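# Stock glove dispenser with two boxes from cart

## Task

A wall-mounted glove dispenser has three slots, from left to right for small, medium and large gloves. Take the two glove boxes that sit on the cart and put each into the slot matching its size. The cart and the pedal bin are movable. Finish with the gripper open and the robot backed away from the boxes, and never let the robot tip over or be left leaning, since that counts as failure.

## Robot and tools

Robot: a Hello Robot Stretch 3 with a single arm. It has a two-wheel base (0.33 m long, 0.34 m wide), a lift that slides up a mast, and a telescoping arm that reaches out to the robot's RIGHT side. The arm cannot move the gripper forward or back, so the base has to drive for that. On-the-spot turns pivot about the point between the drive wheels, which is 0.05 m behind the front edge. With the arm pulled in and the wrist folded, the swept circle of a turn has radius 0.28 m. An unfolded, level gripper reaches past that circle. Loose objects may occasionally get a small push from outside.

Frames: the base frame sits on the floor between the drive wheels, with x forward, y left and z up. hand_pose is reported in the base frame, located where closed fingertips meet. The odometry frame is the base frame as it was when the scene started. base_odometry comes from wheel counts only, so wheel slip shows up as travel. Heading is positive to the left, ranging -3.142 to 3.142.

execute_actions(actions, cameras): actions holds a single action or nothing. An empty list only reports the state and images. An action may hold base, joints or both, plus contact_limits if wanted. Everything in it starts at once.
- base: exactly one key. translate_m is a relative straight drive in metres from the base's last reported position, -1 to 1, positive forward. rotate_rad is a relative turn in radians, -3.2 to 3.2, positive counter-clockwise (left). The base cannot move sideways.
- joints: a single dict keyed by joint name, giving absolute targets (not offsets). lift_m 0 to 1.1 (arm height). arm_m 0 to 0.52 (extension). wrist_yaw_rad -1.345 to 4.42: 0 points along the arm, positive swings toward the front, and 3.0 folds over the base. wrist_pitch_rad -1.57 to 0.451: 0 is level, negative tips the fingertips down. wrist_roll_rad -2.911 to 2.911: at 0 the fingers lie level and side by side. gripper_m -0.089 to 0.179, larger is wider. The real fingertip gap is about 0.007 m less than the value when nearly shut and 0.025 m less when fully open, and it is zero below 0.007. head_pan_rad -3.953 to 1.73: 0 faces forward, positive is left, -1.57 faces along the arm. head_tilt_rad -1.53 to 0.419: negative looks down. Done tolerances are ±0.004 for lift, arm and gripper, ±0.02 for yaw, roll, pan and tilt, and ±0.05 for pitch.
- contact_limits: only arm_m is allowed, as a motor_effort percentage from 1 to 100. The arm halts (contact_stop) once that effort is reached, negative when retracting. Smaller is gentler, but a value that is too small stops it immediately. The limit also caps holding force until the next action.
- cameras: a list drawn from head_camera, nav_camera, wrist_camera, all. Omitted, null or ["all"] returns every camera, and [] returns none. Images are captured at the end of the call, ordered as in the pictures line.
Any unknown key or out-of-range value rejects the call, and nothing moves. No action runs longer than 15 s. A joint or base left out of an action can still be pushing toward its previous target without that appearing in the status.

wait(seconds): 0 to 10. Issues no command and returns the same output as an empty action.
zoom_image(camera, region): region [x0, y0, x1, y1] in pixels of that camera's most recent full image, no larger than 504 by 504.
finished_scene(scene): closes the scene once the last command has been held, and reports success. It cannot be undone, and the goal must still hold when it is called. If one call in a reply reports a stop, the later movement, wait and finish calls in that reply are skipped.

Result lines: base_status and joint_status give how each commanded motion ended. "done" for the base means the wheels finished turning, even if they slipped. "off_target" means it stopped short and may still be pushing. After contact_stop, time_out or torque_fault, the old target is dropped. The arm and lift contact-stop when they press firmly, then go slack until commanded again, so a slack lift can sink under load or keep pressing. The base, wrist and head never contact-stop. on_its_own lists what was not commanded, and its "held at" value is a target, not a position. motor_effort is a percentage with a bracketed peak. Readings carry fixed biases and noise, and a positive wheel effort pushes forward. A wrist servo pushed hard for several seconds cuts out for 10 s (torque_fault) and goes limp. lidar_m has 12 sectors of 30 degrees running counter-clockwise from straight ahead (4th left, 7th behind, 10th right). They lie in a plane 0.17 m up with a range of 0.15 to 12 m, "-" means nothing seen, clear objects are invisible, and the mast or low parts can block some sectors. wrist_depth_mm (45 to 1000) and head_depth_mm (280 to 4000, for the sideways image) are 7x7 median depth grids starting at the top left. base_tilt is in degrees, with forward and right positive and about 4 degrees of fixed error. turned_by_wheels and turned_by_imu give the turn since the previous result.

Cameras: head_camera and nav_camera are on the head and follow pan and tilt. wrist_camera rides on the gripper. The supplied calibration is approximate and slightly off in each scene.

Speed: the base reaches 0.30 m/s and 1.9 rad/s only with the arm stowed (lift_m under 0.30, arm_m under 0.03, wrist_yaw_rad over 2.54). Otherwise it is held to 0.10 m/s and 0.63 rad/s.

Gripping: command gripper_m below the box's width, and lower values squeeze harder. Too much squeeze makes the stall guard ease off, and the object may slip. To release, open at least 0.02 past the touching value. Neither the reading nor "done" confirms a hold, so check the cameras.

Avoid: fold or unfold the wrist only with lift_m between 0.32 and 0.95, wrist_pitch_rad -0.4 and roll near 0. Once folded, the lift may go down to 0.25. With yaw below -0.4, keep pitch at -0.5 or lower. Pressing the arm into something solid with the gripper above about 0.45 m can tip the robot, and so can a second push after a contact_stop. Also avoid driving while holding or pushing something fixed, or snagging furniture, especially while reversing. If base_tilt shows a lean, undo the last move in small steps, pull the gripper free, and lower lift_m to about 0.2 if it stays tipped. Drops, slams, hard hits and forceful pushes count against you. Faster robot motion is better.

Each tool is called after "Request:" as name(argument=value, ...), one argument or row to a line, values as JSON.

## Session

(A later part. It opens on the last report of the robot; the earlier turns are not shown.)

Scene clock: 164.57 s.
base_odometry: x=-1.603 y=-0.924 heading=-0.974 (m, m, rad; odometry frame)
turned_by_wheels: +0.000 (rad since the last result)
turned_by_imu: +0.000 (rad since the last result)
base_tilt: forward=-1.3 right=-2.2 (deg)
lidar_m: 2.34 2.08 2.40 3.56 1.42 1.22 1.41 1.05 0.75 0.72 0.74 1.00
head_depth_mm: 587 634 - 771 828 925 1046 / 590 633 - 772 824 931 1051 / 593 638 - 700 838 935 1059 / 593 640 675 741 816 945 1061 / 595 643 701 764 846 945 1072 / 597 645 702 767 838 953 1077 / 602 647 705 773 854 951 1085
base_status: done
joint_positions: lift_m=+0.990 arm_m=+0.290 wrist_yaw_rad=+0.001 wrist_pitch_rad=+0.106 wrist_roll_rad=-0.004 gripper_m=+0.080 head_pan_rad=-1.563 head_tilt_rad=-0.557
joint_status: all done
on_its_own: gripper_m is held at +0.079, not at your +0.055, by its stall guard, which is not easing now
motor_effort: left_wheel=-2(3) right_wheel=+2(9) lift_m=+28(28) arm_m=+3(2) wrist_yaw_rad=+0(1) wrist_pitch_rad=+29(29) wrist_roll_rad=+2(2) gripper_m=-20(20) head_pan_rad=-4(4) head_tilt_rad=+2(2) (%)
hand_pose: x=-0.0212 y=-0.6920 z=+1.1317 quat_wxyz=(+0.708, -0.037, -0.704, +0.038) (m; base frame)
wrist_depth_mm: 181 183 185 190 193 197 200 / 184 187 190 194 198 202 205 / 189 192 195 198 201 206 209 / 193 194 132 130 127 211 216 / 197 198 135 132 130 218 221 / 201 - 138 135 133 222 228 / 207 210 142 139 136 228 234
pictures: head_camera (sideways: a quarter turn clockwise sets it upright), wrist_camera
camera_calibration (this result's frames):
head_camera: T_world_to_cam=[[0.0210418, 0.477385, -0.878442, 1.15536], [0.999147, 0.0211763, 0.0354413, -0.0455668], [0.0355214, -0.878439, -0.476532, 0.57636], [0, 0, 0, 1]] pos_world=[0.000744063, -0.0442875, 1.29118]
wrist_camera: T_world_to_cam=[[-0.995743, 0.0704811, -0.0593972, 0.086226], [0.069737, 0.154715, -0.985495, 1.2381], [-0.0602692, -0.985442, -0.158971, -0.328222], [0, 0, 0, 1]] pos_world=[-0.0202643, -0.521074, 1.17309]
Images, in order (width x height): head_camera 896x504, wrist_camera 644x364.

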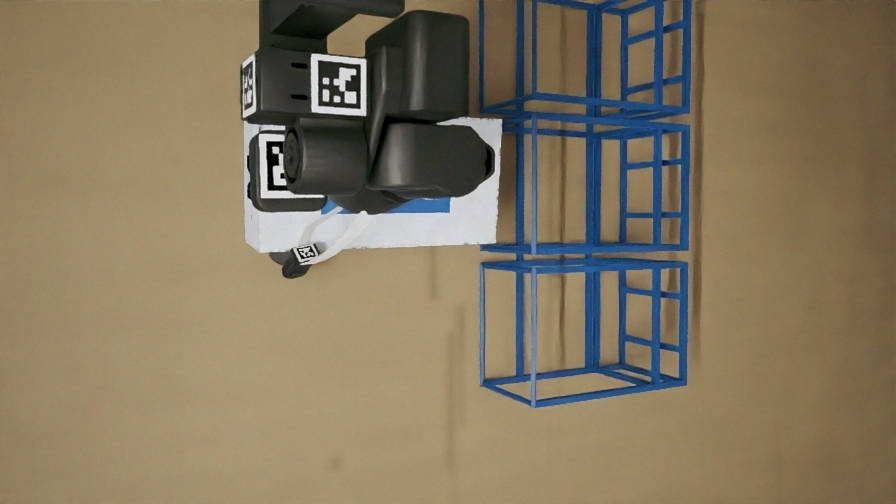

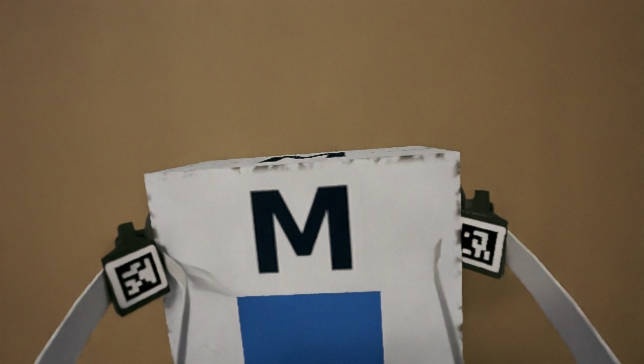

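Request:
execute_actions(
  actions=[
    {"base":{"translate_m":-0.003},"joints":{"wrist_roll_rad":0.035}},
  ],
  cameras=[],
)

Request:
execute_actions(
  actions=[
    {"joints":{"lift_m":0.965}},
  ],
  cameras=["head_camera"],
)

Request:
zoom_image(
  camera="head_camera",
  region=[420,80,720,310],
)

Scene clock: 170.80 s.
base_odometry: x=-1.605 y=-0.921 heading=-0.975 (m, m, rad; odometry frame)
turned_by_wheels: +0.000 (rad since the last result)
turned_by_imu: +0.000 (rad since the last result)
base_tilt: forward=-1.2 right=-2.2 (deg)
lidar_m: 2.34 2.08 2.41 3.56 1.43 1.22 1.41 1.04 0.75 0.72 0.74 1.00
head_depth_mm: 587 632 - 774 829 926 1047 / 589 636 - 773 817 931 1054 / 592 638 - 699 839 932 1053 / 594 640 681 742 823 939 1063 / 596 644 699 767 845 948 1073 / 598 645 703 769 837 949 1075 / 600 648 705 774 854 955 1087
base_status: done
joint_positions: lift_m=+0.990 arm_m=+0.290 wrist_yaw_rad=+0.003 wrist_pitch_rad=+0.106 wrist_roll_rad=+0.029 gripper_m=+0.080 head_pan_rad=-1.563 head_tilt_rad=-0.557
joint_status: all done
on_its_own: gripper_m is held at +0.079, not at your +0.055, by its stall guard, which is not easing now
motor_effort: left_wheel=-2(5) right_wheel=+2(4) lift_m=+28(28) arm_m=+3(3) wrist_yaw_rad=-1(2) wrist_pitch_rad=+30(30) wrist_roll_rad=+3(3) gripper_m=-19(19) head_pan_rad=-4(4) head_tilt_rad=+2(2) (%)
hand_pose: x=-0.0208 y=-0.6920 z=+1.1315 quat_wxyz=(+0.696, -0.036, -0.716, +0.039) (m; base frame)
wrist_depth_mm: 181 184 187 190 192 196 200 / 185 187 190 194 197 201 204 / 189 191 195 199 201 205 209 / 193 195 132 130 127 210 214 / 198 197 135 132 129 216 221 / 203 - 138 135 133 222 226 / 207 210 142 138 137 228 233
pictures: none
No camera images: the call's "cameras" was empty. Leave "cameras" out to get every camera's image.

Scene clock: 171.80 s.
base_odometry: x=-1.605 y=-0.921 heading=-0.975 (m, m, rad; odometry frame)
turned_by_wheels: +0.000 (rad since the last result)
turned_by_imu: +0.000 (rad since the last result)
base_tilt: forward=-1.3 right=-2.2 (deg)
lidar_m: 2.34 2.09 2.40 3.55 1.43 1.21 1.41 1.05 0.75 0.72 0.74 1.00
head_depth_mm: 589 635 673 - 831 927 1043 / 591 637 - - 819 931 1052 / 593 639 642 - 839 935 1057 / 595 641 673 740 823 940 1062 / 597 645 700 766 847 945 1073 / 598 647 702 767 838 949 1077 / 599 648 706 774 856 955 1085
base_status: not commanded
joint_positions: lift_m=+0.965 arm_m=+0.290 wrist_yaw_rad=+0.003 wrist_pitch_rad=+0.121 wrist_roll_rad=+0.029 gripper_m=+0.080 head_pan_rad=-1.563 head_tilt_rad=-0.557
joint_status: all done
on_its_own: gripper_m is held at +0.079, not at your +0.055, by its stall guard, which is not easing now
motor_effort: left_wheel=-2(2) right_wheel=+2(2) lift_m=+21(26) arm_m=+3(3) wrist_yaw_rad=-1(2) wrist_pitch_rad=+23(30) wrist_roll_rad=+2(2) gripper_m=-20(20) head_pan_rad=-4(4) head_tilt_rad=+3(3) (%)
hand_pose: x=-0.0208 y=-0.6919 z=+1.1108 quat_wxyz=(+0.696, -0.041, -0.716, +0.044) (m; base frame)
wrist_depth_mm: 183 186 188 192 194 198 201 / 187 189 192 195 198 201 205 / 191 194 196 199 203 206 210 / 194 194 132 129 127 211 215 / 197 197 135 132 130 216 219 / 202 - 138 135 133 221 226 / 205 209 141 138 136 226 231
pictures: head_camera (sideways: a quarter turn clockwise sets it upright)
camera_calibration (this result's frames):
head_camera: T_world_to_cam=[[0.0210419, 0.477385, -0.878442, 1.15536], [0.999147, 0.0211762, 0.0354413, -0.0455668], [0.0355213, -0.878439, -0.476532, 0.57636], [0, 0, 0, 1]] pos_world=[0.000744057, -0.0442874, 1.29118]
Images, in order (width x height): head_camera 896x504.

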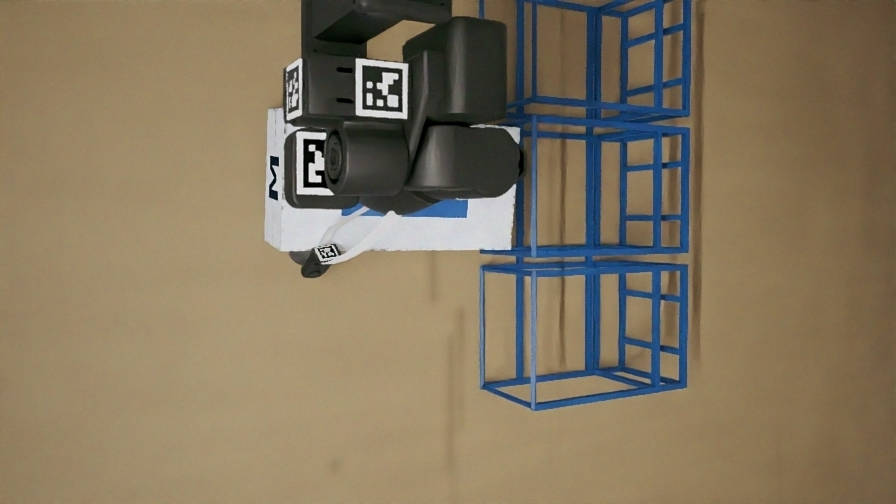

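Region (420, 80, 720, 310) of head_camera's 896x504 image, scaled by 1.680, with more detail than that image has; it fills the top 386 rows of this view, and the rest is white.

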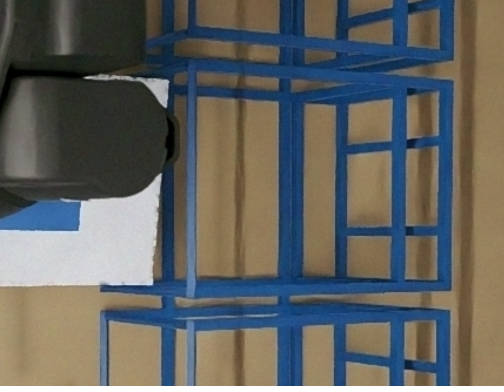

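Request:
execute_actions(
  actions=[
    {"joints":{"lift_m":0.99}},
  ],
  cameras=[],
)

Request:
execute_actions(
  actions=[
    {"base":{"translate_m":-0.024},"joints":{"wrist_yaw_rad":0.1,"arm_m":0.287}},
  ],
  cameras=[],
)

Request:
execute_actions(
  actions=[
    {"joints":{"lift_m":0.972}},
  ],
  cameras=["head_camera"],
)

Request:
zoom_image(
  camera="head_camera",
  region=[420,80,720,310],
)

Scene clock: 178.97 s.
base_odometry: x=-1.605 y=-0.921 heading=-0.975 (m, m, rad; odometry frame)
turned_by_wheels: +0.000 (rad since the last result)
turned_by_imu: +0.000 (rad since the last result)
base_tilt: forward=-1.3 right=-2.1 (deg)
lidar_m: 2.35 2.09 2.40 3.56 1.43 1.21 1.41 1.05 0.75 0.72 0.74 1.00
head_depth_mm: 589 634 - 776 830 925 1045 / 590 637 - 775 815 931 1051 / 592 639 - 699 836 934 1057 / 594 641 678 743 825 939 1061 / 597 644 698 763 844 942 1069 / 597 646 702 768 836 951 1074 / 600 646 704 771 852 957 1084
base_status: not commanded
joint_positions: lift_m=+0.990 arm_m=+0.290 wrist_yaw_rad=+0.003 wrist_pitch_rad=+0.105 wrist_roll_rad=+0.029 gripper_m=+0.080 head_pan_rad=-1.563 head_tilt_rad=-0.557
joint_status: all done
on_its_own: gripper_m is held at +0.079, not at your +0.055, by its stall guard, which is not easing now
motor_effort: left_wheel=-2(2) right_wheel=+2(2) lift_m=+29(26) arm_m=+3(2) wrist_yaw_rad=-2(1) wrist_pitch_rad=+31(32) wrist_roll_rad=+2(2) gripper_m=-20(20) head_pan_rad=-4(4) head_tilt_rad=+2(2) (%)
hand_pose: x=-0.0207 y=-0.6920 z=+1.1312 quat_wxyz=(+0.696, -0.035, -0.716, +0.038) (m; base frame)
wrist_depth_mm: 182 183 186 189 192 195 199 / 185 187 190 194 198 200 204 / 189 191 195 198 201 206 209 / 193 195 132 129 127 210 214 / 198 198 135 132 130 217 220 / 203 - 138 135 133 223 227 / 207 210 142 139 136 228 233
pictures: none
No camera images: the call's "cameras" was empty. Leave "cameras" out to get every camera's image.

Scene clock: 180.23 s.
base_odometry: x=-1.619 y=-0.901 heading=-0.975 (m, m, rad; odometry frame)
turned_by_wheels: +0.000 (rad since the last result)
turned_by_imu: +0.000 (rad since the last result)
base_tilt: forward=-1.3 right=-2.1 (deg)
lidar_m: 2.37 2.11 2.44 3.55 1.39 1.19 1.38 1.05 0.75 0.72 0.74 1.00
head_depth_mm: 588 635 - 776 830 927 1048 / 590 635 - 777 836 931 1053 / 592 638 - 691 839 933 1060 / 594 641 620 683 841 945 1061 / 596 643 699 766 835 947 1074 / 597 646 704 770 844 949 1078 / 599 648 704 773 853 955 1086
base_status: done
joint_positions: lift_m=+0.990 arm_m=+0.287 wrist_yaw_rad=+0.100 wrist_pitch_rad=+0.105 wrist_roll_rad=+0.031 gripper_m=+0.080 head_pan_rad=-1.563 head_tilt_rad=-0.557
joint_status: all done
on_its_own: gripper_m is held at +0.079, not at your +0.055, by its stall guard, which is not easing now
motor_effort: left_wheel=-1(5) right_wheel=+2(8) lift_m=+29(29) arm_m=-3(0) wrist_yaw_rad=+0(2) wrist_pitch_rad=+30(30) wrist_roll_rad=+1(2) gripper_m=-19(19) head_pan_rad=-3(4) head_tilt_rad=+3(3) (%)
hand_pose: x=+0.0041 y=-0.6883 z=+1.1312 quat_wxyz=(+0.693, +0.000, -0.718, +0.072) (m; base frame)
wrist_depth_mm: 196 195 193 192 189 188 186 / 202 200 199 196 194 192 191 / 207 205 203 201 198 197 195 / 213 209 133 130 127 202 200 / 218 215 135 132 130 206 205 / 224 - 138 135 133 214 210 / 231 228 142 139 136 219 216
pictures: none
No camera images: the call's "cameras" was empty. Leave "cameras" out to get every camera's image.

Scene clock: 181.13 s.
base_odometry: x=-1.619 y=-0.901 heading=-0.975 (m, m, rad; odometry frame)
turned_by_wheels: +0.000 (rad since the last result)
turned_by_imu: +0.000 (rad since the last result)
base_tilt: forward=-1.2 right=-2.2 (deg)
lidar_m: 2.36 2.11 2.44 3.55 1.39 1.19 1.38 1.05 0.75 0.72 0.74 1.00
head_depth_mm: 589 635 673 772 827 927 1044 / 591 636 - - 833 934 1054 / 592 640 - - 840 936 1057 / 595 642 629 684 841 940 1063 / 595 643 700 768 837 943 1074 / 598 645 702 771 846 951 1077 / 600 650 706 773 856 955 1089
base_status: not commanded
joint_positions: lift_m=+0.972 arm_m=+0.287 wrist_yaw_rad=+0.100 wrist_pitch_rad=+0.104 wrist_roll_rad=+0.031 gripper_m=+0.080 head_pan_rad=-1.563 head_tilt_rad=-0.557
joint_status: all done
on_its_own: gripper_m is held at +0.079, not at your +0.055, by its stall guard, which is not easing now
motor_effort: left_wheel=-1(1) right_wheel=+2(2) lift_m=+24(25) arm_m=-2(3) wrist_yaw_rad=+0(0) wrist_pitch_rad=+31(30) wrist_roll_rad=+1(1) gripper_m=-19(19) head_pan_rad=-3(4) head_tilt_rad=+2(2) (%)
hand_pose: x=+0.0041 y=-0.6883 z=+1.1134 quat_wxyz=(+0.693, +0.000, -0.718, +0.072) (m; base frame)
wrist_depth_mm: 196 195 193 192 190 188 187 / 201 200 199 196 194 193 190 / 206 205 203 201 199 197 195 / 212 209 133 130 127 202 200 / 218 215 135 133 130 206 206 / 224 - 139 135 133 214 211 / 232 228 142 139 136 220 217
pictures: head_camera (sideways: a quarter turn clockwise sets it upright)
camera_calibration (this result's frames):
head_camera: T_world_to_cam=[[0.0210418, 0.477385, -0.878442, 1.15536], [0.999147, 0.0211765, 0.0354413, -0.0455668], [0.0355215, -0.878439, -0.476532, 0.57636], [0, 0, 0, 1]] pos_world=[0.000744068, -0.0442875, 1.29118]
Images, in order (width x height): head_camera 896x504.

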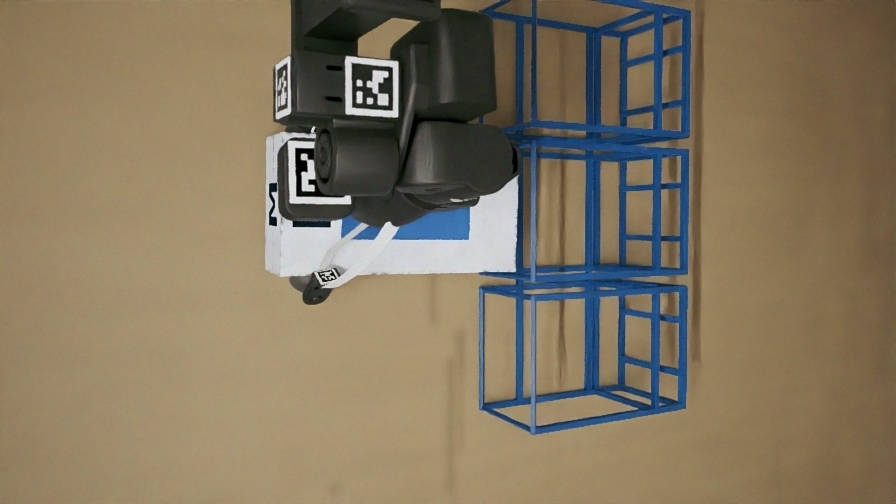

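Region (420, 80, 720, 310) of head_camera's 896x504 image, scaled by 1.680, with more detail than that image has; it fills the top 386 rows of this view, and the rest is white.

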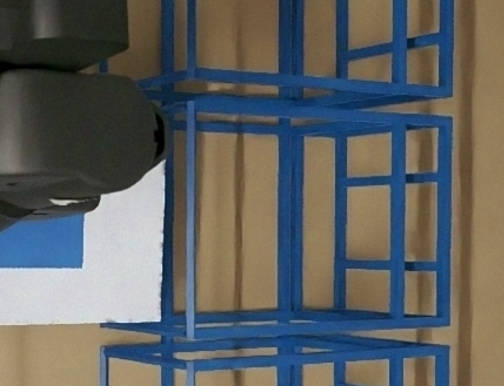

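Request:
execute_actions(
  actions=[
    {"base":{"translate_m":-0.003}},
  ],
  cameras=[],
)

Request:
execute_actions(
  actions=[
    {"joints":{"lift_m":0.945}},
  ],
  cameras=["head_camera"],
)

Request:
zoom_image(
  camera="head_camera",
  region=[420,80,720,310],
)

Scene clock: 185.57 s.
base_odometry: x=-1.620 y=-0.899 heading=-0.975 (m, m, rad; odometry frame)
turned_by_wheels: +0.000 (rad since the last result)
turned_by_imu: +0.000 (rad since the last result)
base_tilt: forward=-1.3 right=-2.1 (deg)
lidar_m: 2.37 2.11 2.43 3.55 1.39 1.19 1.38 1.05 0.75 0.72 0.74 1.00
head_depth_mm: 589 634 671 764 821 926 1051 / 591 637 - - 834 930 1054 / 593 641 - - 827 938 1058 / 593 640 630 687 832 941 1066 / 596 644 702 764 833 944 1069 / 599 645 701 770 840 950 1080 / 600 648 704 774 853 959 1086
base_status: done
joint_positions: lift_m=+0.972 arm_m=+0.287 wrist_yaw_rad=+0.100 wrist_pitch_rad=+0.105 wrist_roll_rad=+0.032 gripper_m=+0.080 head_pan_rad=-1.563 head_tilt_rad=-0.557
joint_status: not commanded
on_its_own: gripper_m is held at +0.079, not at your +0.055, by its stall guard, which is not easing now
motor_effort: left_wheel=-2(4) right_wheel=+2(4) lift_m=+24(24) arm_m=-3(3) wrist_yaw_rad=+0(1) wrist_pitch_rad=+30(30) wrist_roll_rad=+1(1) gripper_m=-19(19) head_pan_rad=-4(4) head_tilt_rad=+2(2) (%)
hand_pose: x=+0.0044 y=-0.6883 z=+1.1135 quat_wxyz=(+0.692, +0.000, -0.718, +0.072) (m; base frame)
wrist_depth_mm: 197 194 193 192 190 188 187 / 202 200 199 196 195 192 191 / 207 204 204 202 198 197 195 / 213 209 133 130 127 202 201 / 218 215 135 132 130 206 205 / 225 - 138 135 133 214 210 / 231 229 142 139 137 219 216
pictures: none
No camera images: the call's "cameras" was empty. Leave "cameras" out to get every camera's image.

Scene clock: 187.53 s.
base_odometry: x=-1.620 y=-0.899 heading=-0.975 (m, m, rad; odometry frame)
turned_by_wheels: +0.000 (rad since the last result)
turned_by_imu: +0.000 (rad since the last result)
base_tilt: forward=-1.3 right=-2.3 (deg)
lidar_m: 2.37 2.11 2.44 3.54 1.39 1.19 1.38 1.05 0.75 0.72 0.74 1.00
head_depth_mm: 589 637 675 - 831 929 1044 / 590 639 675 - 837 932 1054 / 592 641 670 - 839 935 1061 / 594 642 644 694 832 944 1071 / 596 644 697 766 835 946 1070 / 597 646 702 769 841 951 1078 / 600 648 707 773 858 956 1085
base_status: not commanded
joint_positions: lift_m=+0.945 arm_m=+0.287 wrist_yaw_rad=+0.104 wrist_pitch_rad=+0.106 wrist_roll_rad=+0.036 gripper_m=+0.080 head_pan_rad=-1.563 head_tilt_rad=-0.556
joint_status: all done
on_its_own: gripper_m is held at +0.079, not at your +0.055, by its stall guard, which is not easing now
motor_effort: left_wheel=-1(2) right_wheel=-1(2) lift_m=+23(23) arm_m=-2(2) wrist_yaw_rad=+0(5) wrist_pitch_rad=+30(35) wrist_roll_rad=-1(2) gripper_m=-20(20) head_pan_rad=-4(4) head_tilt_rad=+2(3) (%)
hand_pose: x=+0.0052 y=-0.6882 z=+1.0869 quat_wxyz=(+0.691, +0.001, -0.719, +0.074) (m; base frame)
wrist_depth_mm: 198 196 193 192 190 188 186 / 203 201 199 196 194 192 190 / 208 206 204 202 199 197 195 / 213 210 133 130 127 201 200 / 219 216 135 132 130 206 204 / 226 - 139 136 133 214 211 / 233 230 142 139 136 218 215
pictures: head_camera (sideways: a quarter turn clockwise sets it upright)
camera_calibration (this result's frames):
head_camera: T_world_to_cam=[[0.0210444, 0.477051, -0.878624, 1.15559], [0.999147, 0.0211898, 0.0354362, -0.0455601], [0.0355227, -0.87862, -0.476199, 0.575925], [0, 0, 0, 1]] pos_world=[0.000744094, -0.0442915, 1.2912]
Images, in order (width x height): head_camera 896x504.

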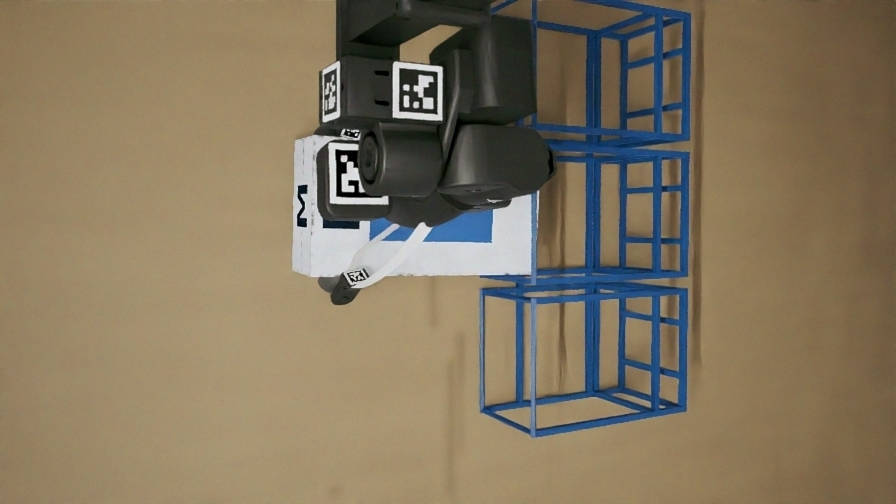

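Region (420, 80, 720, 310) of head_camera's 896x504 image, scaled by 1.680, with more detail than that image has; it fills the top 386 rows of this view, and the rest is white.

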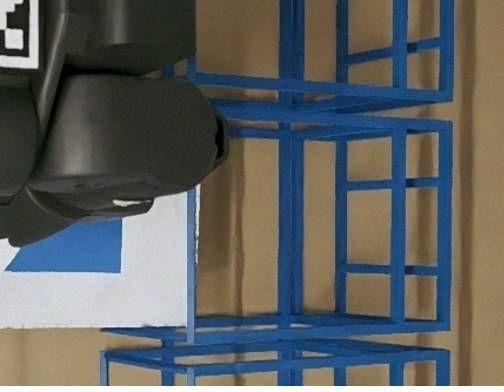

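It's in. Continue down.

Request:
execute_actions(
  actions=[
    {"joints":{"lift_m":0.87}},
  ],
  cameras=[],
)

Request:
execute_actions(
  actions=[
    {"joints":{"lift_m":0.81}},
  ],
  cameras=["head_camera"],
)

Scene clock: 191.57 s.
base_odometry: x=-1.620 y=-0.899 heading=-0.975 (m, m, rad; odometry frame)
turned_by_wheels: +0.000 (rad since the last result)
turned_by_imu: +0.000 (rad since the last result)
base_tilt: forward=-1.3 right=-2.2 (deg)
lidar_m: 2.37 2.11 2.44 3.55 1.39 1.19 1.38 1.05 0.75 0.72 0.74 1.00
head_depth_mm: 587 633 689 734 - 927 1045 / 591 637 691 736 - 930 1051 / 593 639 685 652 - 937 1059 / 594 642 688 678 741 939 1067 / 595 643 697 766 836 943 1070 / 597 645 705 770 837 952 1081 / 602 648 705 774 856 955 1083
base_status: not commanded
joint_positions: lift_m=+0.870 arm_m=+0.287 wrist_yaw_rad=+0.107 wrist_pitch_rad=+0.106 wrist_roll_rad=+0.036 gripper_m=+0.080 head_pan_rad=-1.563 head_tilt_rad=-0.556
joint_status: all done
on_its_own: gripper_m is held at +0.079, not at your +0.055, by its stall guard, which is not easing now
motor_effort: left_wheel=+0(0) right_wheel=-1(1) lift_m=+23(24) arm_m=-2(3) wrist_yaw_rad=-5(5) wrist_pitch_rad=+30(29) wrist_roll_rad=-1(1) gripper_m=-20(20) head_pan_rad=-4(4) head_tilt_rad=+2(2) (%)
hand_pose: x=+0.0061 y=-0.6881 z=+1.0119 quat_wxyz=(+0.691, +0.002, -0.719, +0.075) (m; base frame)
wrist_depth_mm: 199 197 195 192 189 188 185 / 203 202 199 197 194 192 190 / 208 207 204 201 198 197 194 / 213 211 132 129 127 201 199 / 220 178 135 132 130 206 205 / 225 - 138 136 134 214 209 / 235 231 142 139 137 217 213
pictures: none
No camera images: the call's "cameras" was empty. Leave "cameras" out to get every camera's image.

Scene clock: 192.93 s.
base_odometry: x=-1.620 y=-0.899 heading=-0.975 (m, m, rad; odometry frame)
turned_by_wheels: +0.000 (rad since the last result)
turned_by_imu: +0.000 (rad since the last result)
base_tilt: forward=-1.2 right=-2.2 (deg)
lidar_m: 2.37 2.10 2.44 3.55 1.39 1.19 1.38 1.05 0.75 0.72 0.75 1.00
head_depth_mm: 588 634 687 753 - 957 1051 / 591 638 691 755 - 952 1052 / 592 640 694 712 - 953 1058 / 595 642 696 712 748 945 1063 / 595 645 700 765 836 946 1071 / 599 646 702 771 838 952 1081 / 601 648 703 772 854 955 1086
base_status: not commanded
joint_positions: lift_m=+0.810 arm_m=+0.287 wrist_yaw_rad=+0.111 wrist_pitch_rad=+0.106 wrist_roll_rad=+0.036 gripper_m=+0.080 head_pan_rad=-1.563 head_tilt_rad=-0.556
joint_status: all done
on_its_own: gripper_m is held at +0.079, not at your +0.055, by its stall guard, which is not easing now
motor_effort: left_wheel=+0(0) right_wheel=-3(3) lift_m=+23(23) arm_m=-2(3) wrist_yaw_rad=-7(6) wrist_pitch_rad=+29(29) wrist_roll_rad=-1(1) gripper_m=-20(20) head_pan_rad=-4(4) head_tilt_rad=+2(2) (%)
hand_pose: x=+0.0070 y=-0.6880 z=+0.9519 quat_wxyz=(+0.690, +0.003, -0.719, +0.076) (m; base frame)
wrist_depth_mm: 199 197 195 192 190 187 185 / 204 201 200 196 194 192 190 / 210 207 205 201 199 196 195 / 215 211 132 130 127 201 198 / 221 138 135 132 130 206 202 / 226 141 138 135 133 212 208 / 233 228 142 139 136 215 212
pictures: head_camera (sideways: a quarter turn clockwise sets it upright)
camera_calibration (this result's frames):
head_camera: T_world_to_cam=[[0.0210443, 0.477051, -0.878623, 1.15559], [0.999147, 0.0211899, 0.0354362, -0.0455601], [0.0355229, -0.87862, -0.476199, 0.575926], [0, 0, 0, 1]] pos_world=[0.000744099, -0.0442915, 1.2912]
Images, in order (width x height): head_camera 896x504.

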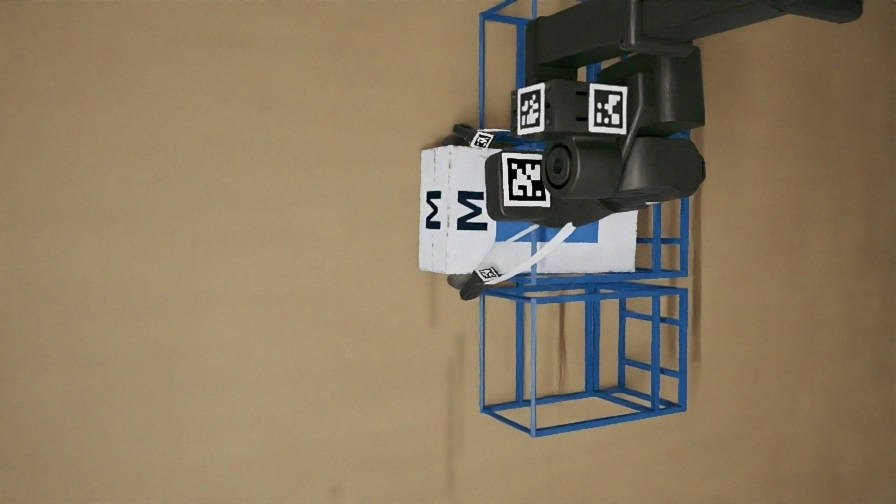

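Request:
execute_actions(
  actions=[
    {"joints":{"lift_m":0.78}},
  ],
  cameras=["head_camera"],
)

Scene clock: 196.37 s.
base_odometry: x=-1.620 y=-0.899 heading=-0.975 (m, m, rad; odometry frame)
turned_by_wheels: +0.000 (rad since the last result)
turned_by_imu: +0.000 (rad since the last result)
base_tilt: forward=-1.4 right=-2.2 (deg)
lidar_m: 2.37 2.11 2.44 3.55 1.38 1.19 1.38 1.05 0.75 0.72 0.74 1.00
head_depth_mm: 588 635 689 755 807 - 1048 / 590 636 690 754 809 959 1054 / 592 639 695 730 - 967 1061 / 594 643 698 731 741 941 1063 / 597 644 700 769 836 946 1072 / 600 646 702 770 841 954 1076 / 601 648 706 774 857 955 1087
base_status: not commanded
joint_positions: lift_m=+0.780 arm_m=+0.287 wrist_yaw_rad=+0.112 wrist_pitch_rad=+0.126 wrist_roll_rad=+0.033 gripper_m=+0.080 head_pan_rad=-1.563 head_tilt_rad=-0.556
joint_status: all done
on_its_own: gripper_m is held at +0.079, not at your +0.055, by its stall guard, which is not easing now
motor_effort: left_wheel=+1(1) right_wheel=-5(4) lift_m=+22(28) arm_m=-2(3) wrist_yaw_rad=-7(7) wrist_pitch_rad=+20(29) wrist_roll_rad=+1(1) gripper_m=-20(21) head_pan_rad=-3(4) head_tilt_rad=+2(2) (%)
hand_pose: x=+0.0072 y=-0.6878 z=+0.9270 quat_wxyz=(+0.691, -0.003, -0.718, +0.084) (m; base frame)
wrist_depth_mm: 202 200 197 194 192 188 187 / 207 204 202 198 196 193 190 / 211 209 206 203 199 197 194 / 216 213 133 129 127 201 199 / 222 138 135 132 130 204 203 / 227 - 138 135 133 208 206 / 232 142 139 138 135 213 102
pictures: head_camera (sideways: a quarter turn clockwise sets it upright)
camera_calibration (this result's frames):
head_camera: T_world_to_cam=[[0.0210443, 0.477051, -0.878623, 1.15559], [0.999147, 0.0211899, 0.0354362, -0.0455601], [0.0355229, -0.87862, -0.476199, 0.575925], [0, 0, 0, 1]] pos_world=[0.000744099, -0.0442915, 1.2912]
Images, in order (width x height): head_camera 896x504.

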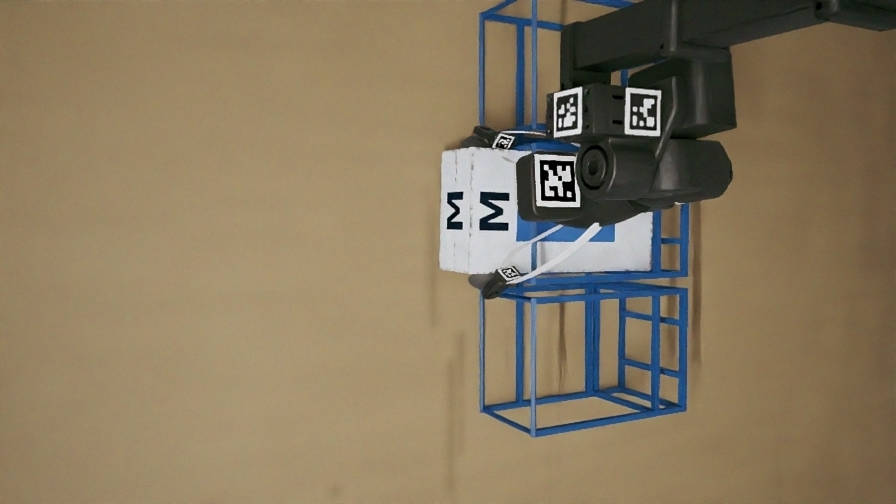

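Request:
execute_actions(
  actions=[
    {"joints":{"lift_m":0.795,"arm_m":0.291}},
  ],
  cameras=[],
)

Request:
execute_actions(
  actions=[
    {"joints":{"gripper_m":0.179,"wrist_pitch_rad":0.1}},
  ],
  cameras=[],
)

Request:
execute_actions(
  actions=[
    {"joints":{"lift_m":0.92}},
  ],
  cameras=[],
)

Request:
execute_actions(
  actions=[
    {"joints":{"arm_m":0.0,"wrist_yaw_rad":0.0,"wrist_roll_rad":0.0}},
  ],
  cameras=["head_camera","wrist_camera"],
)

Scene clock: 201.00 s.
base_odometry: x=-1.620 y=-0.899 heading=-0.975 (m, m, rad; odometry frame)
turned_by_wheels: +0.000 (rad since the last result)
turned_by_imu: +0.000 (rad since the last result)
base_tilt: forward=-1.3 right=-2.1 (deg)
lidar_m: 2.37 2.11 2.44 3.54 1.38 1.19 1.38 1.04 0.75 0.72 0.74 1.00
head_depth_mm: 588 635 687 754 805 - 1049 / 590 637 693 755 - 964 1051 / 592 640 695 714 - 970 1056 / 594 643 698 733 744 939 1065 / 596 644 699 765 833 948 1069 / 598 646 702 771 838 952 1081 / 600 648 705 772 854 957 1085
base_status: not commanded
joint_positions: lift_m=+0.795 arm_m=+0.291 wrist_yaw_rad=+0.112 wrist_pitch_rad=+0.102 wrist_roll_rad=+0.033 gripper_m=+0.080 head_pan_rad=-1.563 head_tilt_rad=-0.556
joint_status: all done
on_its_own: gripper_m is held at +0.079, not at your +0.055, by its stall guard, which is not easing now
motor_effort: left_wheel=+1(1) right_wheel=-5(5) lift_m=+29(28) arm_m=+2(3) wrist_yaw_rad=-7(7) wrist_pitch_rad=+31(33) wrist_roll_rad=+1(1) gripper_m=-20(21) head_pan_rad=-4(3) head_tilt_rad=+2(2) (%)
hand_pose: x=+0.0073 y=-0.6915 z=+0.9356 quat_wxyz=(+0.692, +0.005, -0.718, +0.075) (m; base frame)
wrist_depth_mm: 195 194 191 189 186 183 181 / 201 199 197 194 191 188 185 / 206 204 201 198 194 192 191 / 212 208 133 130 127 198 194 / 217 138 135 133 130 200 199 / 224 141 139 135 133 208 205 / 229 221 142 138 136 206 207
pictures: none
No camera images: the call's "cameras" was empty. Leave "cameras" out to get every camera's image.

Scene clock: 202.47 s.
base_odometry: x=-1.620 y=-0.899 heading=-0.975 (m, m, rad; odometry frame)
turned_by_wheels: +0.000 (rad since the last result)
turned_by_imu: +0.000 (rad since the last result)
base_tilt: forward=-1.4 right=-2.2 (deg)
lidar_m: 2.37 2.10 2.44 3.56 1.38 1.19 1.38 1.05 0.75 0.72 0.74 1.00
head_depth_mm: 589 635 689 752 810 - 1045 / 590 637 691 753 - 961 1051 / 594 639 693 737 - 965 1060 / 596 640 697 738 729 941 1067 / 597 643 701 766 834 945 1069 / 599 644 704 770 842 951 1081 / 600 649 706 773 856 958 1082
base_status: not commanded
joint_positions: lift_m=+0.795 arm_m=+0.291 wrist_yaw_rad=+0.102 wrist_pitch_rad=+0.076 wrist_roll_rad=+0.031 gripper_m=+0.179 head_pan_rad=-1.563 head_tilt_rad=-0.556
joint_status: all done
motor_effort: left_wheel=-1(1) right_wheel=+0(6) lift_m=+26(29) arm_m=+2(2) wrist_yaw_rad=-1(8) wrist_pitch_rad=+11(32) wrist_roll_rad=+2(2) gripper_m=+1(86) head_pan_rad=-3(4) head_tilt_rad=+2(2) (%)
hand_pose: x=+0.0048 y=-0.6917 z=+0.9290 quat_wxyz=(+0.693, +0.010, -0.718, +0.062) (m; base frame)
wrist_depth_mm: 192 189 188 186 184 182 181 / 197 194 193 191 190 188 186 / 202 201 199 197 193 194 191 / 209 207 204 201 199 198 197 / 215 120 117 115 114 203 202 / - 120 118 117 116 209 207 / 227 123 121 119 117 214 213
pictures: none
No camera images: the call's "cameras" was empty. Leave "cameras" out to get every camera's image.

Scene clock: 204.43 s.
base_odometry: x=-1.620 y=-0.899 heading=-0.975 (m, m, rad; odometry frame)
turned_by_wheels: +0.000 (rad since the last result)
turned_by_imu: +0.000 (rad since the last result)
base_tilt: forward=-1.2 right=-2.2 (deg)
lidar_m: 2.37 2.11 2.43 3.56 1.39 1.19 1.38 1.05 0.75 0.72 0.74 1.00
head_depth_mm: 588 635 685 - 839 924 1050 / 591 637 682 - 849 933 1051 / 593 640 687 - 729 935 1056 / 594 641 696 744 719 940 1067 / 596 644 699 767 836 944 1072 / 599 646 703 771 836 947 1078 / 600 648 705 774 855 950 1082
base_status: not commanded
joint_positions: lift_m=+0.920 arm_m=+0.291 wrist_yaw_rad=+0.102 wrist_pitch_rad=+0.077 wrist_roll_rad=+0.031 gripper_m=+0.179 head_pan_rad=-1.563 head_tilt_rad=-0.556
joint_status: all done
motor_effort: left_wheel=-1(1) right_wheel=+0(0) lift_m=+25(30) arm_m=+2(2) wrist_yaw_rad=+0(2) wrist_pitch_rad=+11(11) wrist_roll_rad=+1(1) gripper_m=+0(0) head_pan_rad=-4(4) head_tilt_rad=+2(3) (%)
hand_pose: x=+0.0047 y=-0.6917 z=+1.0543 quat_wxyz=(+0.693, +0.010, -0.718, +0.063) (m; base frame)
wrist_depth_mm: 191 189 188 186 184 183 181 / 196 194 193 191 189 188 186 / 203 201 199 197 195 193 191 / 209 207 205 203 200 197 197 / 214 212 211 209 207 205 201 / - 220 218 216 213 212 209 / 231 228 225 222 220 217 217
pictures: none
No camera images: the call's "cameras" was empty. Leave "cameras" out to get every camera's image.

Scene clock: 207.77 s.
base_odometry: x=-1.620 y=-0.899 heading=-0.975 (m, m, rad; odometry frame)
turned_by_wheels: +0.000 (rad since the last result)
turned_by_imu: +0.000 (rad since the last result)
base_tilt: forward=-1.3 right=-2.3 (deg)
lidar_m: 2.37 2.10 2.43 3.54 1.38 1.19 1.38 1.05 0.75 0.72 0.74 1.00
head_depth_mm: 590 635 691 754 820 919 - / 591 638 693 757 834 - - / 594 639 696 741 717 - - / 595 640 697 744 717 937 1063 / 597 645 702 764 848 949 1075 / 600 646 703 771 837 951 1079 / 601 650 705 774 853 957 1088
base_status: not commanded
joint_positions: lift_m=+0.920 arm_m=+0.003 wrist_yaw_rad=+0.000 wrist_pitch_rad=+0.077 wrist_roll_rad=+0.005 gripper_m=+0.179 head_pan_rad=-1.563 head_tilt_rad=-0.556
joint_status: all done
joint sent to its limit — the command would take arm_m past its lower limit, so that joint was sent only as far as its limit.
motor_effort: left_wheel=-1(1) right_wheel=+1(1) lift_m=+25(25) arm_m=-3(2) wrist_yaw_rad=+0(2) wrist_pitch_rad=+10(11) wrist_roll_rad=-2(2) gripper_m=+1(0) head_pan_rad=-4(4) head_tilt_rad=+3(2) (%)
hand_pose: x=-0.0214 y=-0.4052 z=+1.0544 quat_wxyz=(+0.705, -0.027, -0.708, +0.027) (m; base frame)
wrist_depth_mm: 439 450 454 463 470 479 489 / 451 458 464 478 481 495 505 / 464 468 482 492 500 516 517 / 474 484 488 500 514 523 541 / 483 498 505 512 528 534 551 / - 508 420 423 540 556 570 / 520 533 437 432 560 578 582
pictures: head_camera (sideways: a quarter turn clockwise sets it upright), wrist_camera
camera_calibration (this result's frames):
head_camera: T_world_to_cam=[[0.0210451, 0.477045, -0.878627, 1.1556], [0.999147, 0.0211888, 0.0354361, -0.04556], [0.0355216, -0.878623, -0.476192, 0.575917], [0, 0, 0, 1]] pos_world=[0.000744036, -0.0442916, 1.2912]
wrist_camera: T_world_to_cam=[[-0.995138, 0.0723364, -0.0668438, 0.0698101], [0.0791336, 0.183159, -0.979893, 1.1234], [-0.0586389, -0.980418, -0.187993, -0.0253044], [0, 0, 0, 1]] pos_world=[-0.020912, -0.235619, 1.10072]
Images, in order (width x height): head_camera 896x504, wrist_camera 644x364.

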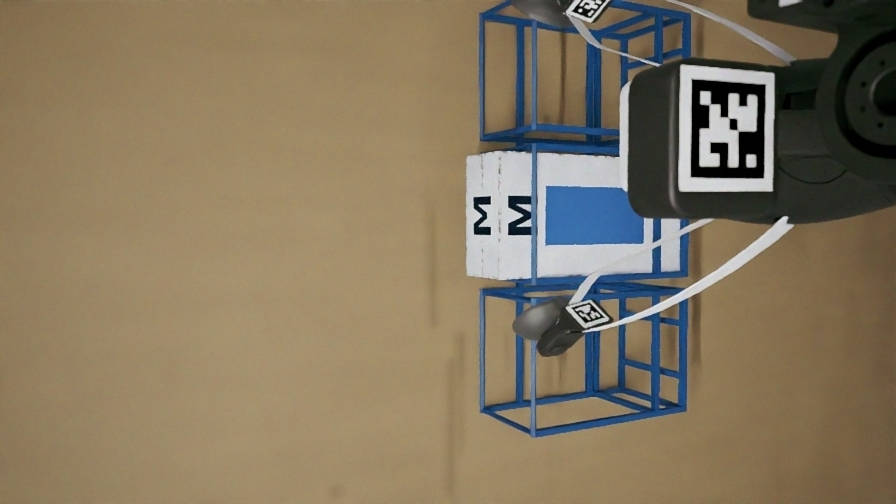

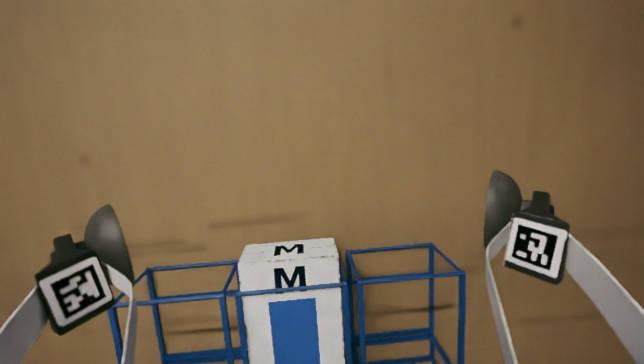

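Request:
execute_actions(
  actions=[
    {"base":{"rotate_rad":-1.24},"joints":{"lift_m":0.86,"wrist_pitch_rad":0.04}},
  ],
  cameras=[],
)

Request:
execute_actions(
  actions=[
    {"base":{"translate_m":-1.0},"joints":{"lift_m":0.8}},
  ],
  cameras=[],
)

Request:
execute_actions(
  actions=[
    {"base":{"translate_m":-0.09}},
  ],
  cameras=[],
)

Request:
execute_actions(
  actions=[
    {"base":{"rotate_rad":-0.287},"joints":{"head_tilt_rad":-0.7}},
  ],
  cameras=[],
)

Request:
execute_actions(
  actions=[
    {"base":{"translate_m":0.17},"joints":{"lift_m":0.76}},
  ],
  cameras=["head_camera","wrist_camera"],
)

Scene clock: 216.23 s.
base_odometry: x=-1.620 y=-0.899 heading=-2.215 (m, m, rad; odometry frame)
turned_by_wheels: -1.240 (rad since the last result)
turned_by_imu: -1.218 (rad since the last result)
base_tilt: forward=-1.2 right=-2.2 (deg)
lidar_m: 0.72 0.86 1.59 2.14 2.11 3.56 2.57 1.19 1.38 1.33 0.81 0.72
head_depth_mm: 1135 1219 1317 1425 1552 1579 1341 / 1179 1266 1367 1489 1618 1672 - / 1217 1310 1422 1549 1702 1681 - / 1259 1355 1482 1630 1797 1638 1355 / 1299 1378 1493 1613 1711 1590 1355 / 1152 1214 1268 1327 1405 1476 1373 / 995 1038 1083 1127 1180 1237 1269
base_status: done
joint_positions: lift_m=+0.860 arm_m=+0.003 wrist_yaw_rad=+0.000 wrist_pitch_rad=+0.024 wrist_roll_rad=+0.005 gripper_m=+0.179 head_pan_rad=-1.563 head_tilt_rad=-0.556
joint_status: all done
motor_effort: left_wheel=+1(4) right_wheel=-3(8) lift_m=+20(25) arm_m=-3(3) wrist_yaw_rad=+0(0) wrist_pitch_rad=+8(10) wrist_roll_rad=-2(2) gripper_m=+0(0) head_pan_rad=-4(4) head_tilt_rad=+2(2) (%)
hand_pose: x=-0.0214 y=-0.4047 z=+0.9809 quat_wxyz=(+0.705, -0.008, -0.709, +0.008) (m; base frame)
wrist_depth_mm: 647 847 - - - 992 944 / 643 862 - - - - 953 / 643 851 - - - - - / 640 859 - - - - - / 634 902 - - - - - / - 884 - - - - - / 659 840 - - - - -
pictures: none
No camera images: the call's "cameras" was empty. Leave "cameras" out to get every camera's image.

Scene clock: 227.77 s.
base_odometry: x=-1.020 y=-0.099 heading=-2.215 (m, m, rad; odometry frame)
turned_by_wheels: +0.000 (rad since the last result)
turned_by_imu: -0.002 (rad since the last result)
base_tilt: forward=-1.3 right=-2.2 (deg)
lidar_m: 1.67 2.00 2.67 2.08 2.47 2.63 2.00 1.22 0.65 0.65 1.29 1.67
head_depth_mm: 884 949 1022 1077 965 871 983 / 911 982 1059 928 960 1045 986 / 939 1014 1103 1198 1004 1074 966 / 976 1049 1145 1251 1390 1521 1353 / 1009 1093 1194 1320 1462 1578 1357 / 1050 1136 1238 1376 1530 1644 1360 / 1087 1188 1305 1449 1629 1638 1369
base_status: done
joint_positions: lift_m=+0.800 arm_m=+0.003 wrist_yaw_rad=+0.000 wrist_pitch_rad=+0.024 wrist_roll_rad=+0.005 gripper_m=+0.179 head_pan_rad=-1.563 head_tilt_rad=-0.556
joint_status: all done
motor_effort: left_wheel=+1(2) right_wheel=-3(8) lift_m=+20(22) arm_m=-3(3) wrist_yaw_rad=+0(0) wrist_pitch_rad=+7(8) wrist_roll_rad=-2(2) gripper_m=+0(0) head_pan_rad=-4(4) head_tilt_rad=+2(2) (%)
hand_pose: x=-0.0214 y=-0.4046 z=+0.9208 quat_wxyz=(+0.705, -0.008, -0.709, +0.008) (m; base frame)
wrist_depth_mm: - 960 894 829 771 722 690 / - - 923 862 801 758 706 / - - 973 892 831 784 724 / - - - 937 835 793 743 / - - - 724 693 733 772 / - - - 507 478 553 533 / - - - - 789 446 413
pictures: none
No camera images: the call's "cameras" was empty. Leave "cameras" out to get every camera's image.

Scene clock: 230.03 s.
base_odometry: x=-0.966 y=-0.027 heading=-2.214 (m, m, rad; odometry frame)
turned_by_wheels: +0.000 (rad since the last result)
turned_by_imu: +0.000 (rad since the last result)
base_tilt: forward=-1.2 right=-2.1 (deg)
lidar_m: 1.75 2.09 2.70 2.09 2.49 2.54 1.92 1.19 0.62 0.62 1.26 1.75
head_depth_mm: 858 924 995 1076 998 859 949 / 886 953 1036 1081 966 876 986 / 916 991 1070 937 969 1042 988 / 947 1025 1117 1227 1005 1046 1135 / 983 1064 1163 1280 1410 1552 1359 / 1016 1108 1216 1343 1512 1599 1361 / 1061 1150 1272 1411 1585 1645 1364
base_status: done
joint_positions: lift_m=+0.800 arm_m=+0.003 wrist_yaw_rad=+0.000 wrist_pitch_rad=+0.024 wrist_roll_rad=+0.005 gripper_m=+0.179 head_pan_rad=-1.563 head_tilt_rad=-0.556
joint_status: not commanded
motor_effort: left_wheel=+1(3) right_wheel=-2(8) lift_m=+20(20) arm_m=-3(3) wrist_yaw_rad=+1(0) wrist_pitch_rad=+7(7) wrist_roll_rad=-2(3) gripper_m=+1(1) head_pan_rad=-4(4) head_tilt_rad=+2(2) (%)
hand_pose: x=-0.0214 y=-0.4046 z=+0.9208 quat_wxyz=(+0.705, -0.008, -0.709, +0.008) (m; base frame)
wrist_depth_mm: - 928 855 791 746 709 658 / - 976 894 834 785 720 682 / - - 951 860 804 747 705 / - - 975 646 841 762 725 / - - - 670 756 703 756 / - - - 491 571 535 742 / - - - 796 447 403 799
pictures: none
No camera images: the call's "cameras" was empty. Leave "cameras" out to get every camera's image.

Scene clock: 231.47 s.
base_odometry: x=-0.966 y=-0.027 heading=-2.501 (m, m, rad; odometry frame)
turned_by_wheels: -0.287 (rad since the last result)
turned_by_imu: -0.282 (rad since the last result)
base_tilt: forward=-1.3 right=-2.2 (deg)
lidar_m: 1.75 1.83 2.55 2.10 2.18 2.63 2.54 1.46 1.08 0.62 0.65 1.53
head_depth_mm: 872 958 1070 1197 1338 1451 1280 / 879 962 1074 1062 891 1059 1243 / 883 976 1085 1061 910 1046 - / 891 982 1094 1072 919 1067 1196 / 899 986 1050 974 915 1095 1199 / 904 999 1073 1011 948 1070 1206 / 910 1005 1125 1274 1428 1474 1265
base_status: done
joint_positions: lift_m=+0.800 arm_m=+0.003 wrist_yaw_rad=+0.000 wrist_pitch_rad=+0.024 wrist_roll_rad=+0.005 gripper_m=+0.179 head_pan_rad=-1.563 head_tilt_rad=-0.691
joint_status: all done
motor_effort: left_wheel=+1(5) right_wheel=-3(8) lift_m=+20(21) arm_m=-2(3) wrist_yaw_rad=+0(0) wrist_pitch_rad=+7(7) wrist_roll_rad=-2(2) gripper_m=+1(1) head_pan_rad=-4(4) head_tilt_rad=-3(13) (%)
hand_pose: x=-0.0214 y=-0.4046 z=+0.9208 quat_wxyz=(+0.705, -0.008, -0.709, +0.008) (m; base frame)
wrist_depth_mm: 756 771 770 767 777 776 785 / 780 786 793 799 800 810 819 / 814 812 816 823 830 828 847 / 841 838 628 861 875 882 890 / 871 867 651 779 887 915 905 / - 593 616 596 653 933 951 / 964 450 451 451 961 980 -
pictures: none
No camera images: the call's "cameras" was empty. Leave "cameras" out to get every camera's image.

Scene clock: 234.67 s.
base_odometry: x=-1.102 y=-0.129 heading=-2.501 (m, m, rad; odometry frame)
turned_by_wheels: +0.000 (rad since the last result)
turned_by_imu: +0.000 (rad since the last result)
base_tilt: forward=-1.2 right=-2.2 (deg)
lidar_m: 1.58 1.66 2.31 2.11 2.17 2.80 2.71 1.47 0.64 0.63 1.10 1.54
head_depth_mm: 875 959 1070 1048 904 1044 1160 / 880 971 1080 1057 907 1055 1191 / 890 980 1041 979 939 1061 - / 894 988 1056 975 941 1089 1182 / 899 990 1112 1245 1410 1433 1254 / 907 1001 1120 1270 1466 1467 1257 / 912 1015 1128 1280 1475 1468 1264
base_status: done
joint_positions: lift_m=+0.760 arm_m=+0.003 wrist_yaw_rad=+0.000 wrist_pitch_rad=+0.023 wrist_roll_rad=+0.005 gripper_m=+0.179 head_pan_rad=-1.563 head_tilt_rad=-0.691
joint_status: all done
motor_effort: left_wheel=+1(5) right_wheel=-2(5) lift_m=+20(23) arm_m=-3(3) wrist_yaw_rad=+0(0) wrist_pitch_rad=+7(8) wrist_roll_rad=-2(2) gripper_m=+1(1) head_pan_rad=-4(4) head_tilt_rad=-3(3) (%)
hand_pose: x=-0.0214 y=-0.4046 z=+0.8808 quat_wxyz=(+0.705, -0.008, -0.709, +0.008) (m; base frame)
wrist_depth_mm: 766 758 768 775 776 787 805 / 778 792 793 793 813 817 829 / 823 825 813 810 843 841 861 / 843 851 850 634 865 873 880 / 882 883 747 647 696 616 924 / - 923 445 445 437 440 949 / 944 941 961 801 766 964 992
pictures: head_camera (sideways: a quarter turn clockwise sets it upright), wrist_camera
camera_calibration (this result's frames):
head_camera: T_world_to_cam=[[0.0201807, 0.590883, -0.806505, 1.06156], [0.999185, 0.0162915, 0.0369379, -0.0475091], [0.0349651, -0.806593, -0.590073, 0.724087], [0, 0, 0, 1]] pos_world=[0.000729556, -0.04244, 1.28517]
wrist_camera: T_world_to_cam=[[-0.995135, 0.0758763, -0.0628483, 0.0560652], [0.0791434, 0.235693, -0.9686, 0.964504], [-0.0586809, -0.968861, -0.240551, -0.00637573], [0, 0, 0, 1]] pos_world=[-0.0209159, -0.237758, 0.936208]
Images, in order (width x height): head_camera 896x504, wrist_camera 644x364.

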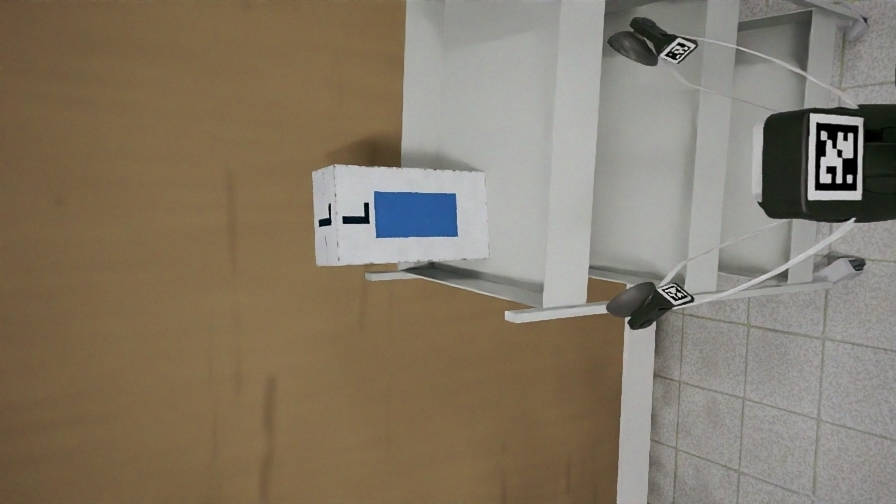

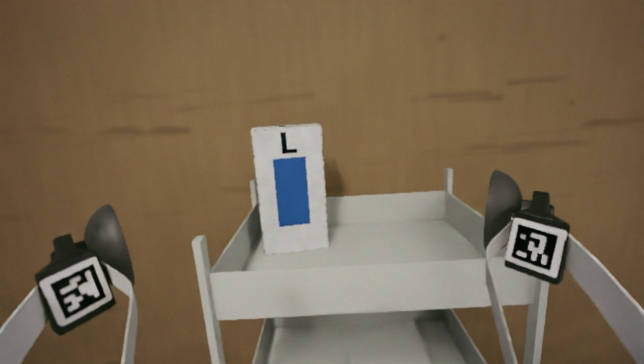

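Request:
execute_actions(
  actions=[
    {"base":{"translate_m":0.024},"joints":{"lift_m":0.755,"arm_m":0.3,"wrist_pitch_rad":0.04}},
  ],
  cameras=["wrist_camera"],
)

Scene clock: 243.03 s.
base_odometry: x=-1.122 y=-0.143 heading=-2.501 (m, m, rad; odometry frame)
turned_by_wheels: +0.000 (rad since the last result)
turned_by_imu: +0.000 (rad since the last result)
base_tilt: forward=-1.3 right=-2.2 (deg)
lidar_m: 1.56 1.63 2.27 2.12 2.18 2.82 2.74 1.46 0.65 0.63 1.11 1.54
head_depth_mm: 877 966 1069 1059 - 1054 1170 / 879 972 1076 1072 - 1059 1194 / 886 980 895 923 - 1067 1192 / 894 988 1068 971 944 1067 1198 / 903 997 1108 1254 1441 1469 1255 / 908 1000 1118 1269 1452 1474 1256 / 916 1016 1126 1276 1473 1479 1265
base_status: done
joint_positions: lift_m=+0.755 arm_m=+0.300 wrist_yaw_rad=+0.000 wrist_pitch_rad=+0.023 wrist_roll_rad=+0.005 gripper_m=+0.179 head_pan_rad=-1.563 head_tilt_rad=-0.692
joint_status: all done
motor_effort: left_wheel=+1(5) right_wheel=-3(4) lift_m=+20(21) arm_m=+2(1) wrist_yaw_rad=-1(1) wrist_pitch_rad=+7(8) wrist_roll_rad=-2(3) gripper_m=+1(1) head_pan_rad=-4(4) head_tilt_rad=-3(4) (%)
hand_pose: x=-0.0214 y=-0.7014 z=+0.8758 quat_wxyz=(+0.705, -0.008, -0.709, +0.008) (m; base frame)
wrist_depth_mm: 482 482 486 492 495 499 497 / 492 497 507 509 511 514 513 / 514 519 517 515 528 533 531 / 532 538 303 308 545 551 551 / 555 559 552 320 566 572 572 / - 586 439 332 466 473 437 / 608 605 338 345 383 373 365
pictures: wrist_camera
camera_calibration (this result's frames):
wrist_camera: T_world_to_cam=[[-0.995144, 0.0757614, -0.0628416, 0.0782147], [0.0791149, 0.235789, -0.968579, 1.02965], [-0.0585635, -0.968847, -0.240637, -0.295054], [0, 0, 0, 1]] pos_world=[-0.020905, -0.534567, 0.931208]
Images, in order (width x height): wrist_camera 644x364.

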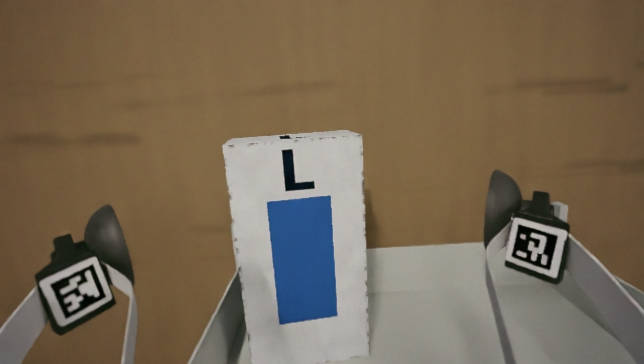

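Request:
execute_actions(
  actions=[
    {"base":{"translate_m":0.009},"joints":{"arm_m":0.47}},
  ],
  cameras=["wrist_camera"],
)

Scene clock: 249.07 s.
base_odometry: x=-1.129 y=-0.148 heading=-2.501 (m, m, rad; odometry frame)
turned_by_wheels: +0.000 (rad since the last result)
turned_by_imu: +0.000 (rad since the last result)
base_tilt: forward=-1.3 right=-2.2 (deg)
lidar_m: 1.55 1.62 2.25 2.11 2.18 2.83 2.75 1.46 0.65 0.63 1.10 1.53
head_depth_mm: 879 963 1069 1058 - 1058 1180 / 885 969 1059 - 905 1059 1189 / 887 980 1043 968 939 1063 1192 / 895 985 1059 1042 913 1094 1194 / 901 996 1108 1248 1442 1466 1253 / 909 1001 1118 1266 1456 1466 1252 / 915 1012 1132 1276 1479 1475 1256
base_status: done
joint_positions: lift_m=+0.755 arm_m=+0.470 wrist_yaw_rad=+0.000 wrist_pitch_rad=+0.023 wrist_roll_rad=+0.005 gripper_m=+0.179 head_pan_rad=-1.563 head_tilt_rad=-0.692
joint_status: all done
motor_effort: left_wheel=+1(4) right_wheel=-2(5) lift_m=+19(21) arm_m=+2(3) wrist_yaw_rad=+0(0) wrist_pitch_rad=+8(8) wrist_roll_rad=-2(2) gripper_m=+0(1) head_pan_rad=-4(4) head_tilt_rad=-3(3) (%)
hand_pose: x=-0.0214 y=-0.8714 z=+0.8758 quat_wxyz=(+0.705, -0.008, -0.709, +0.008) (m; base frame)
wrist_depth_mm: 321 323 326 328 329 333 336 / 335 333 339 339 345 345 347 / 346 348 348 354 356 355 361 / 358 355 137 131 137 369 371 / 370 125 128 133 140 384 388 / - 130 133 139 146 406 406 / 405 401 138 144 152 297 298
pictures: wrist_camera
camera_calibration (this result's frames):
wrist_camera: T_world_to_cam=[[-0.995141, 0.0757994, -0.0628416, 0.0911174], [0.0791239, 0.235786, -0.968579, 1.06973], [-0.0586006, -0.968844, -0.240637, -0.459755], [0, 0, 0, 1]] pos_world=[-0.0209084, -0.704565, 0.931208]
Images, in order (width x height): wrist_camera 644x364.

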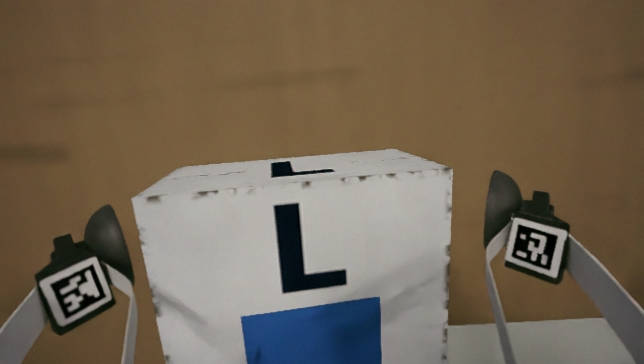

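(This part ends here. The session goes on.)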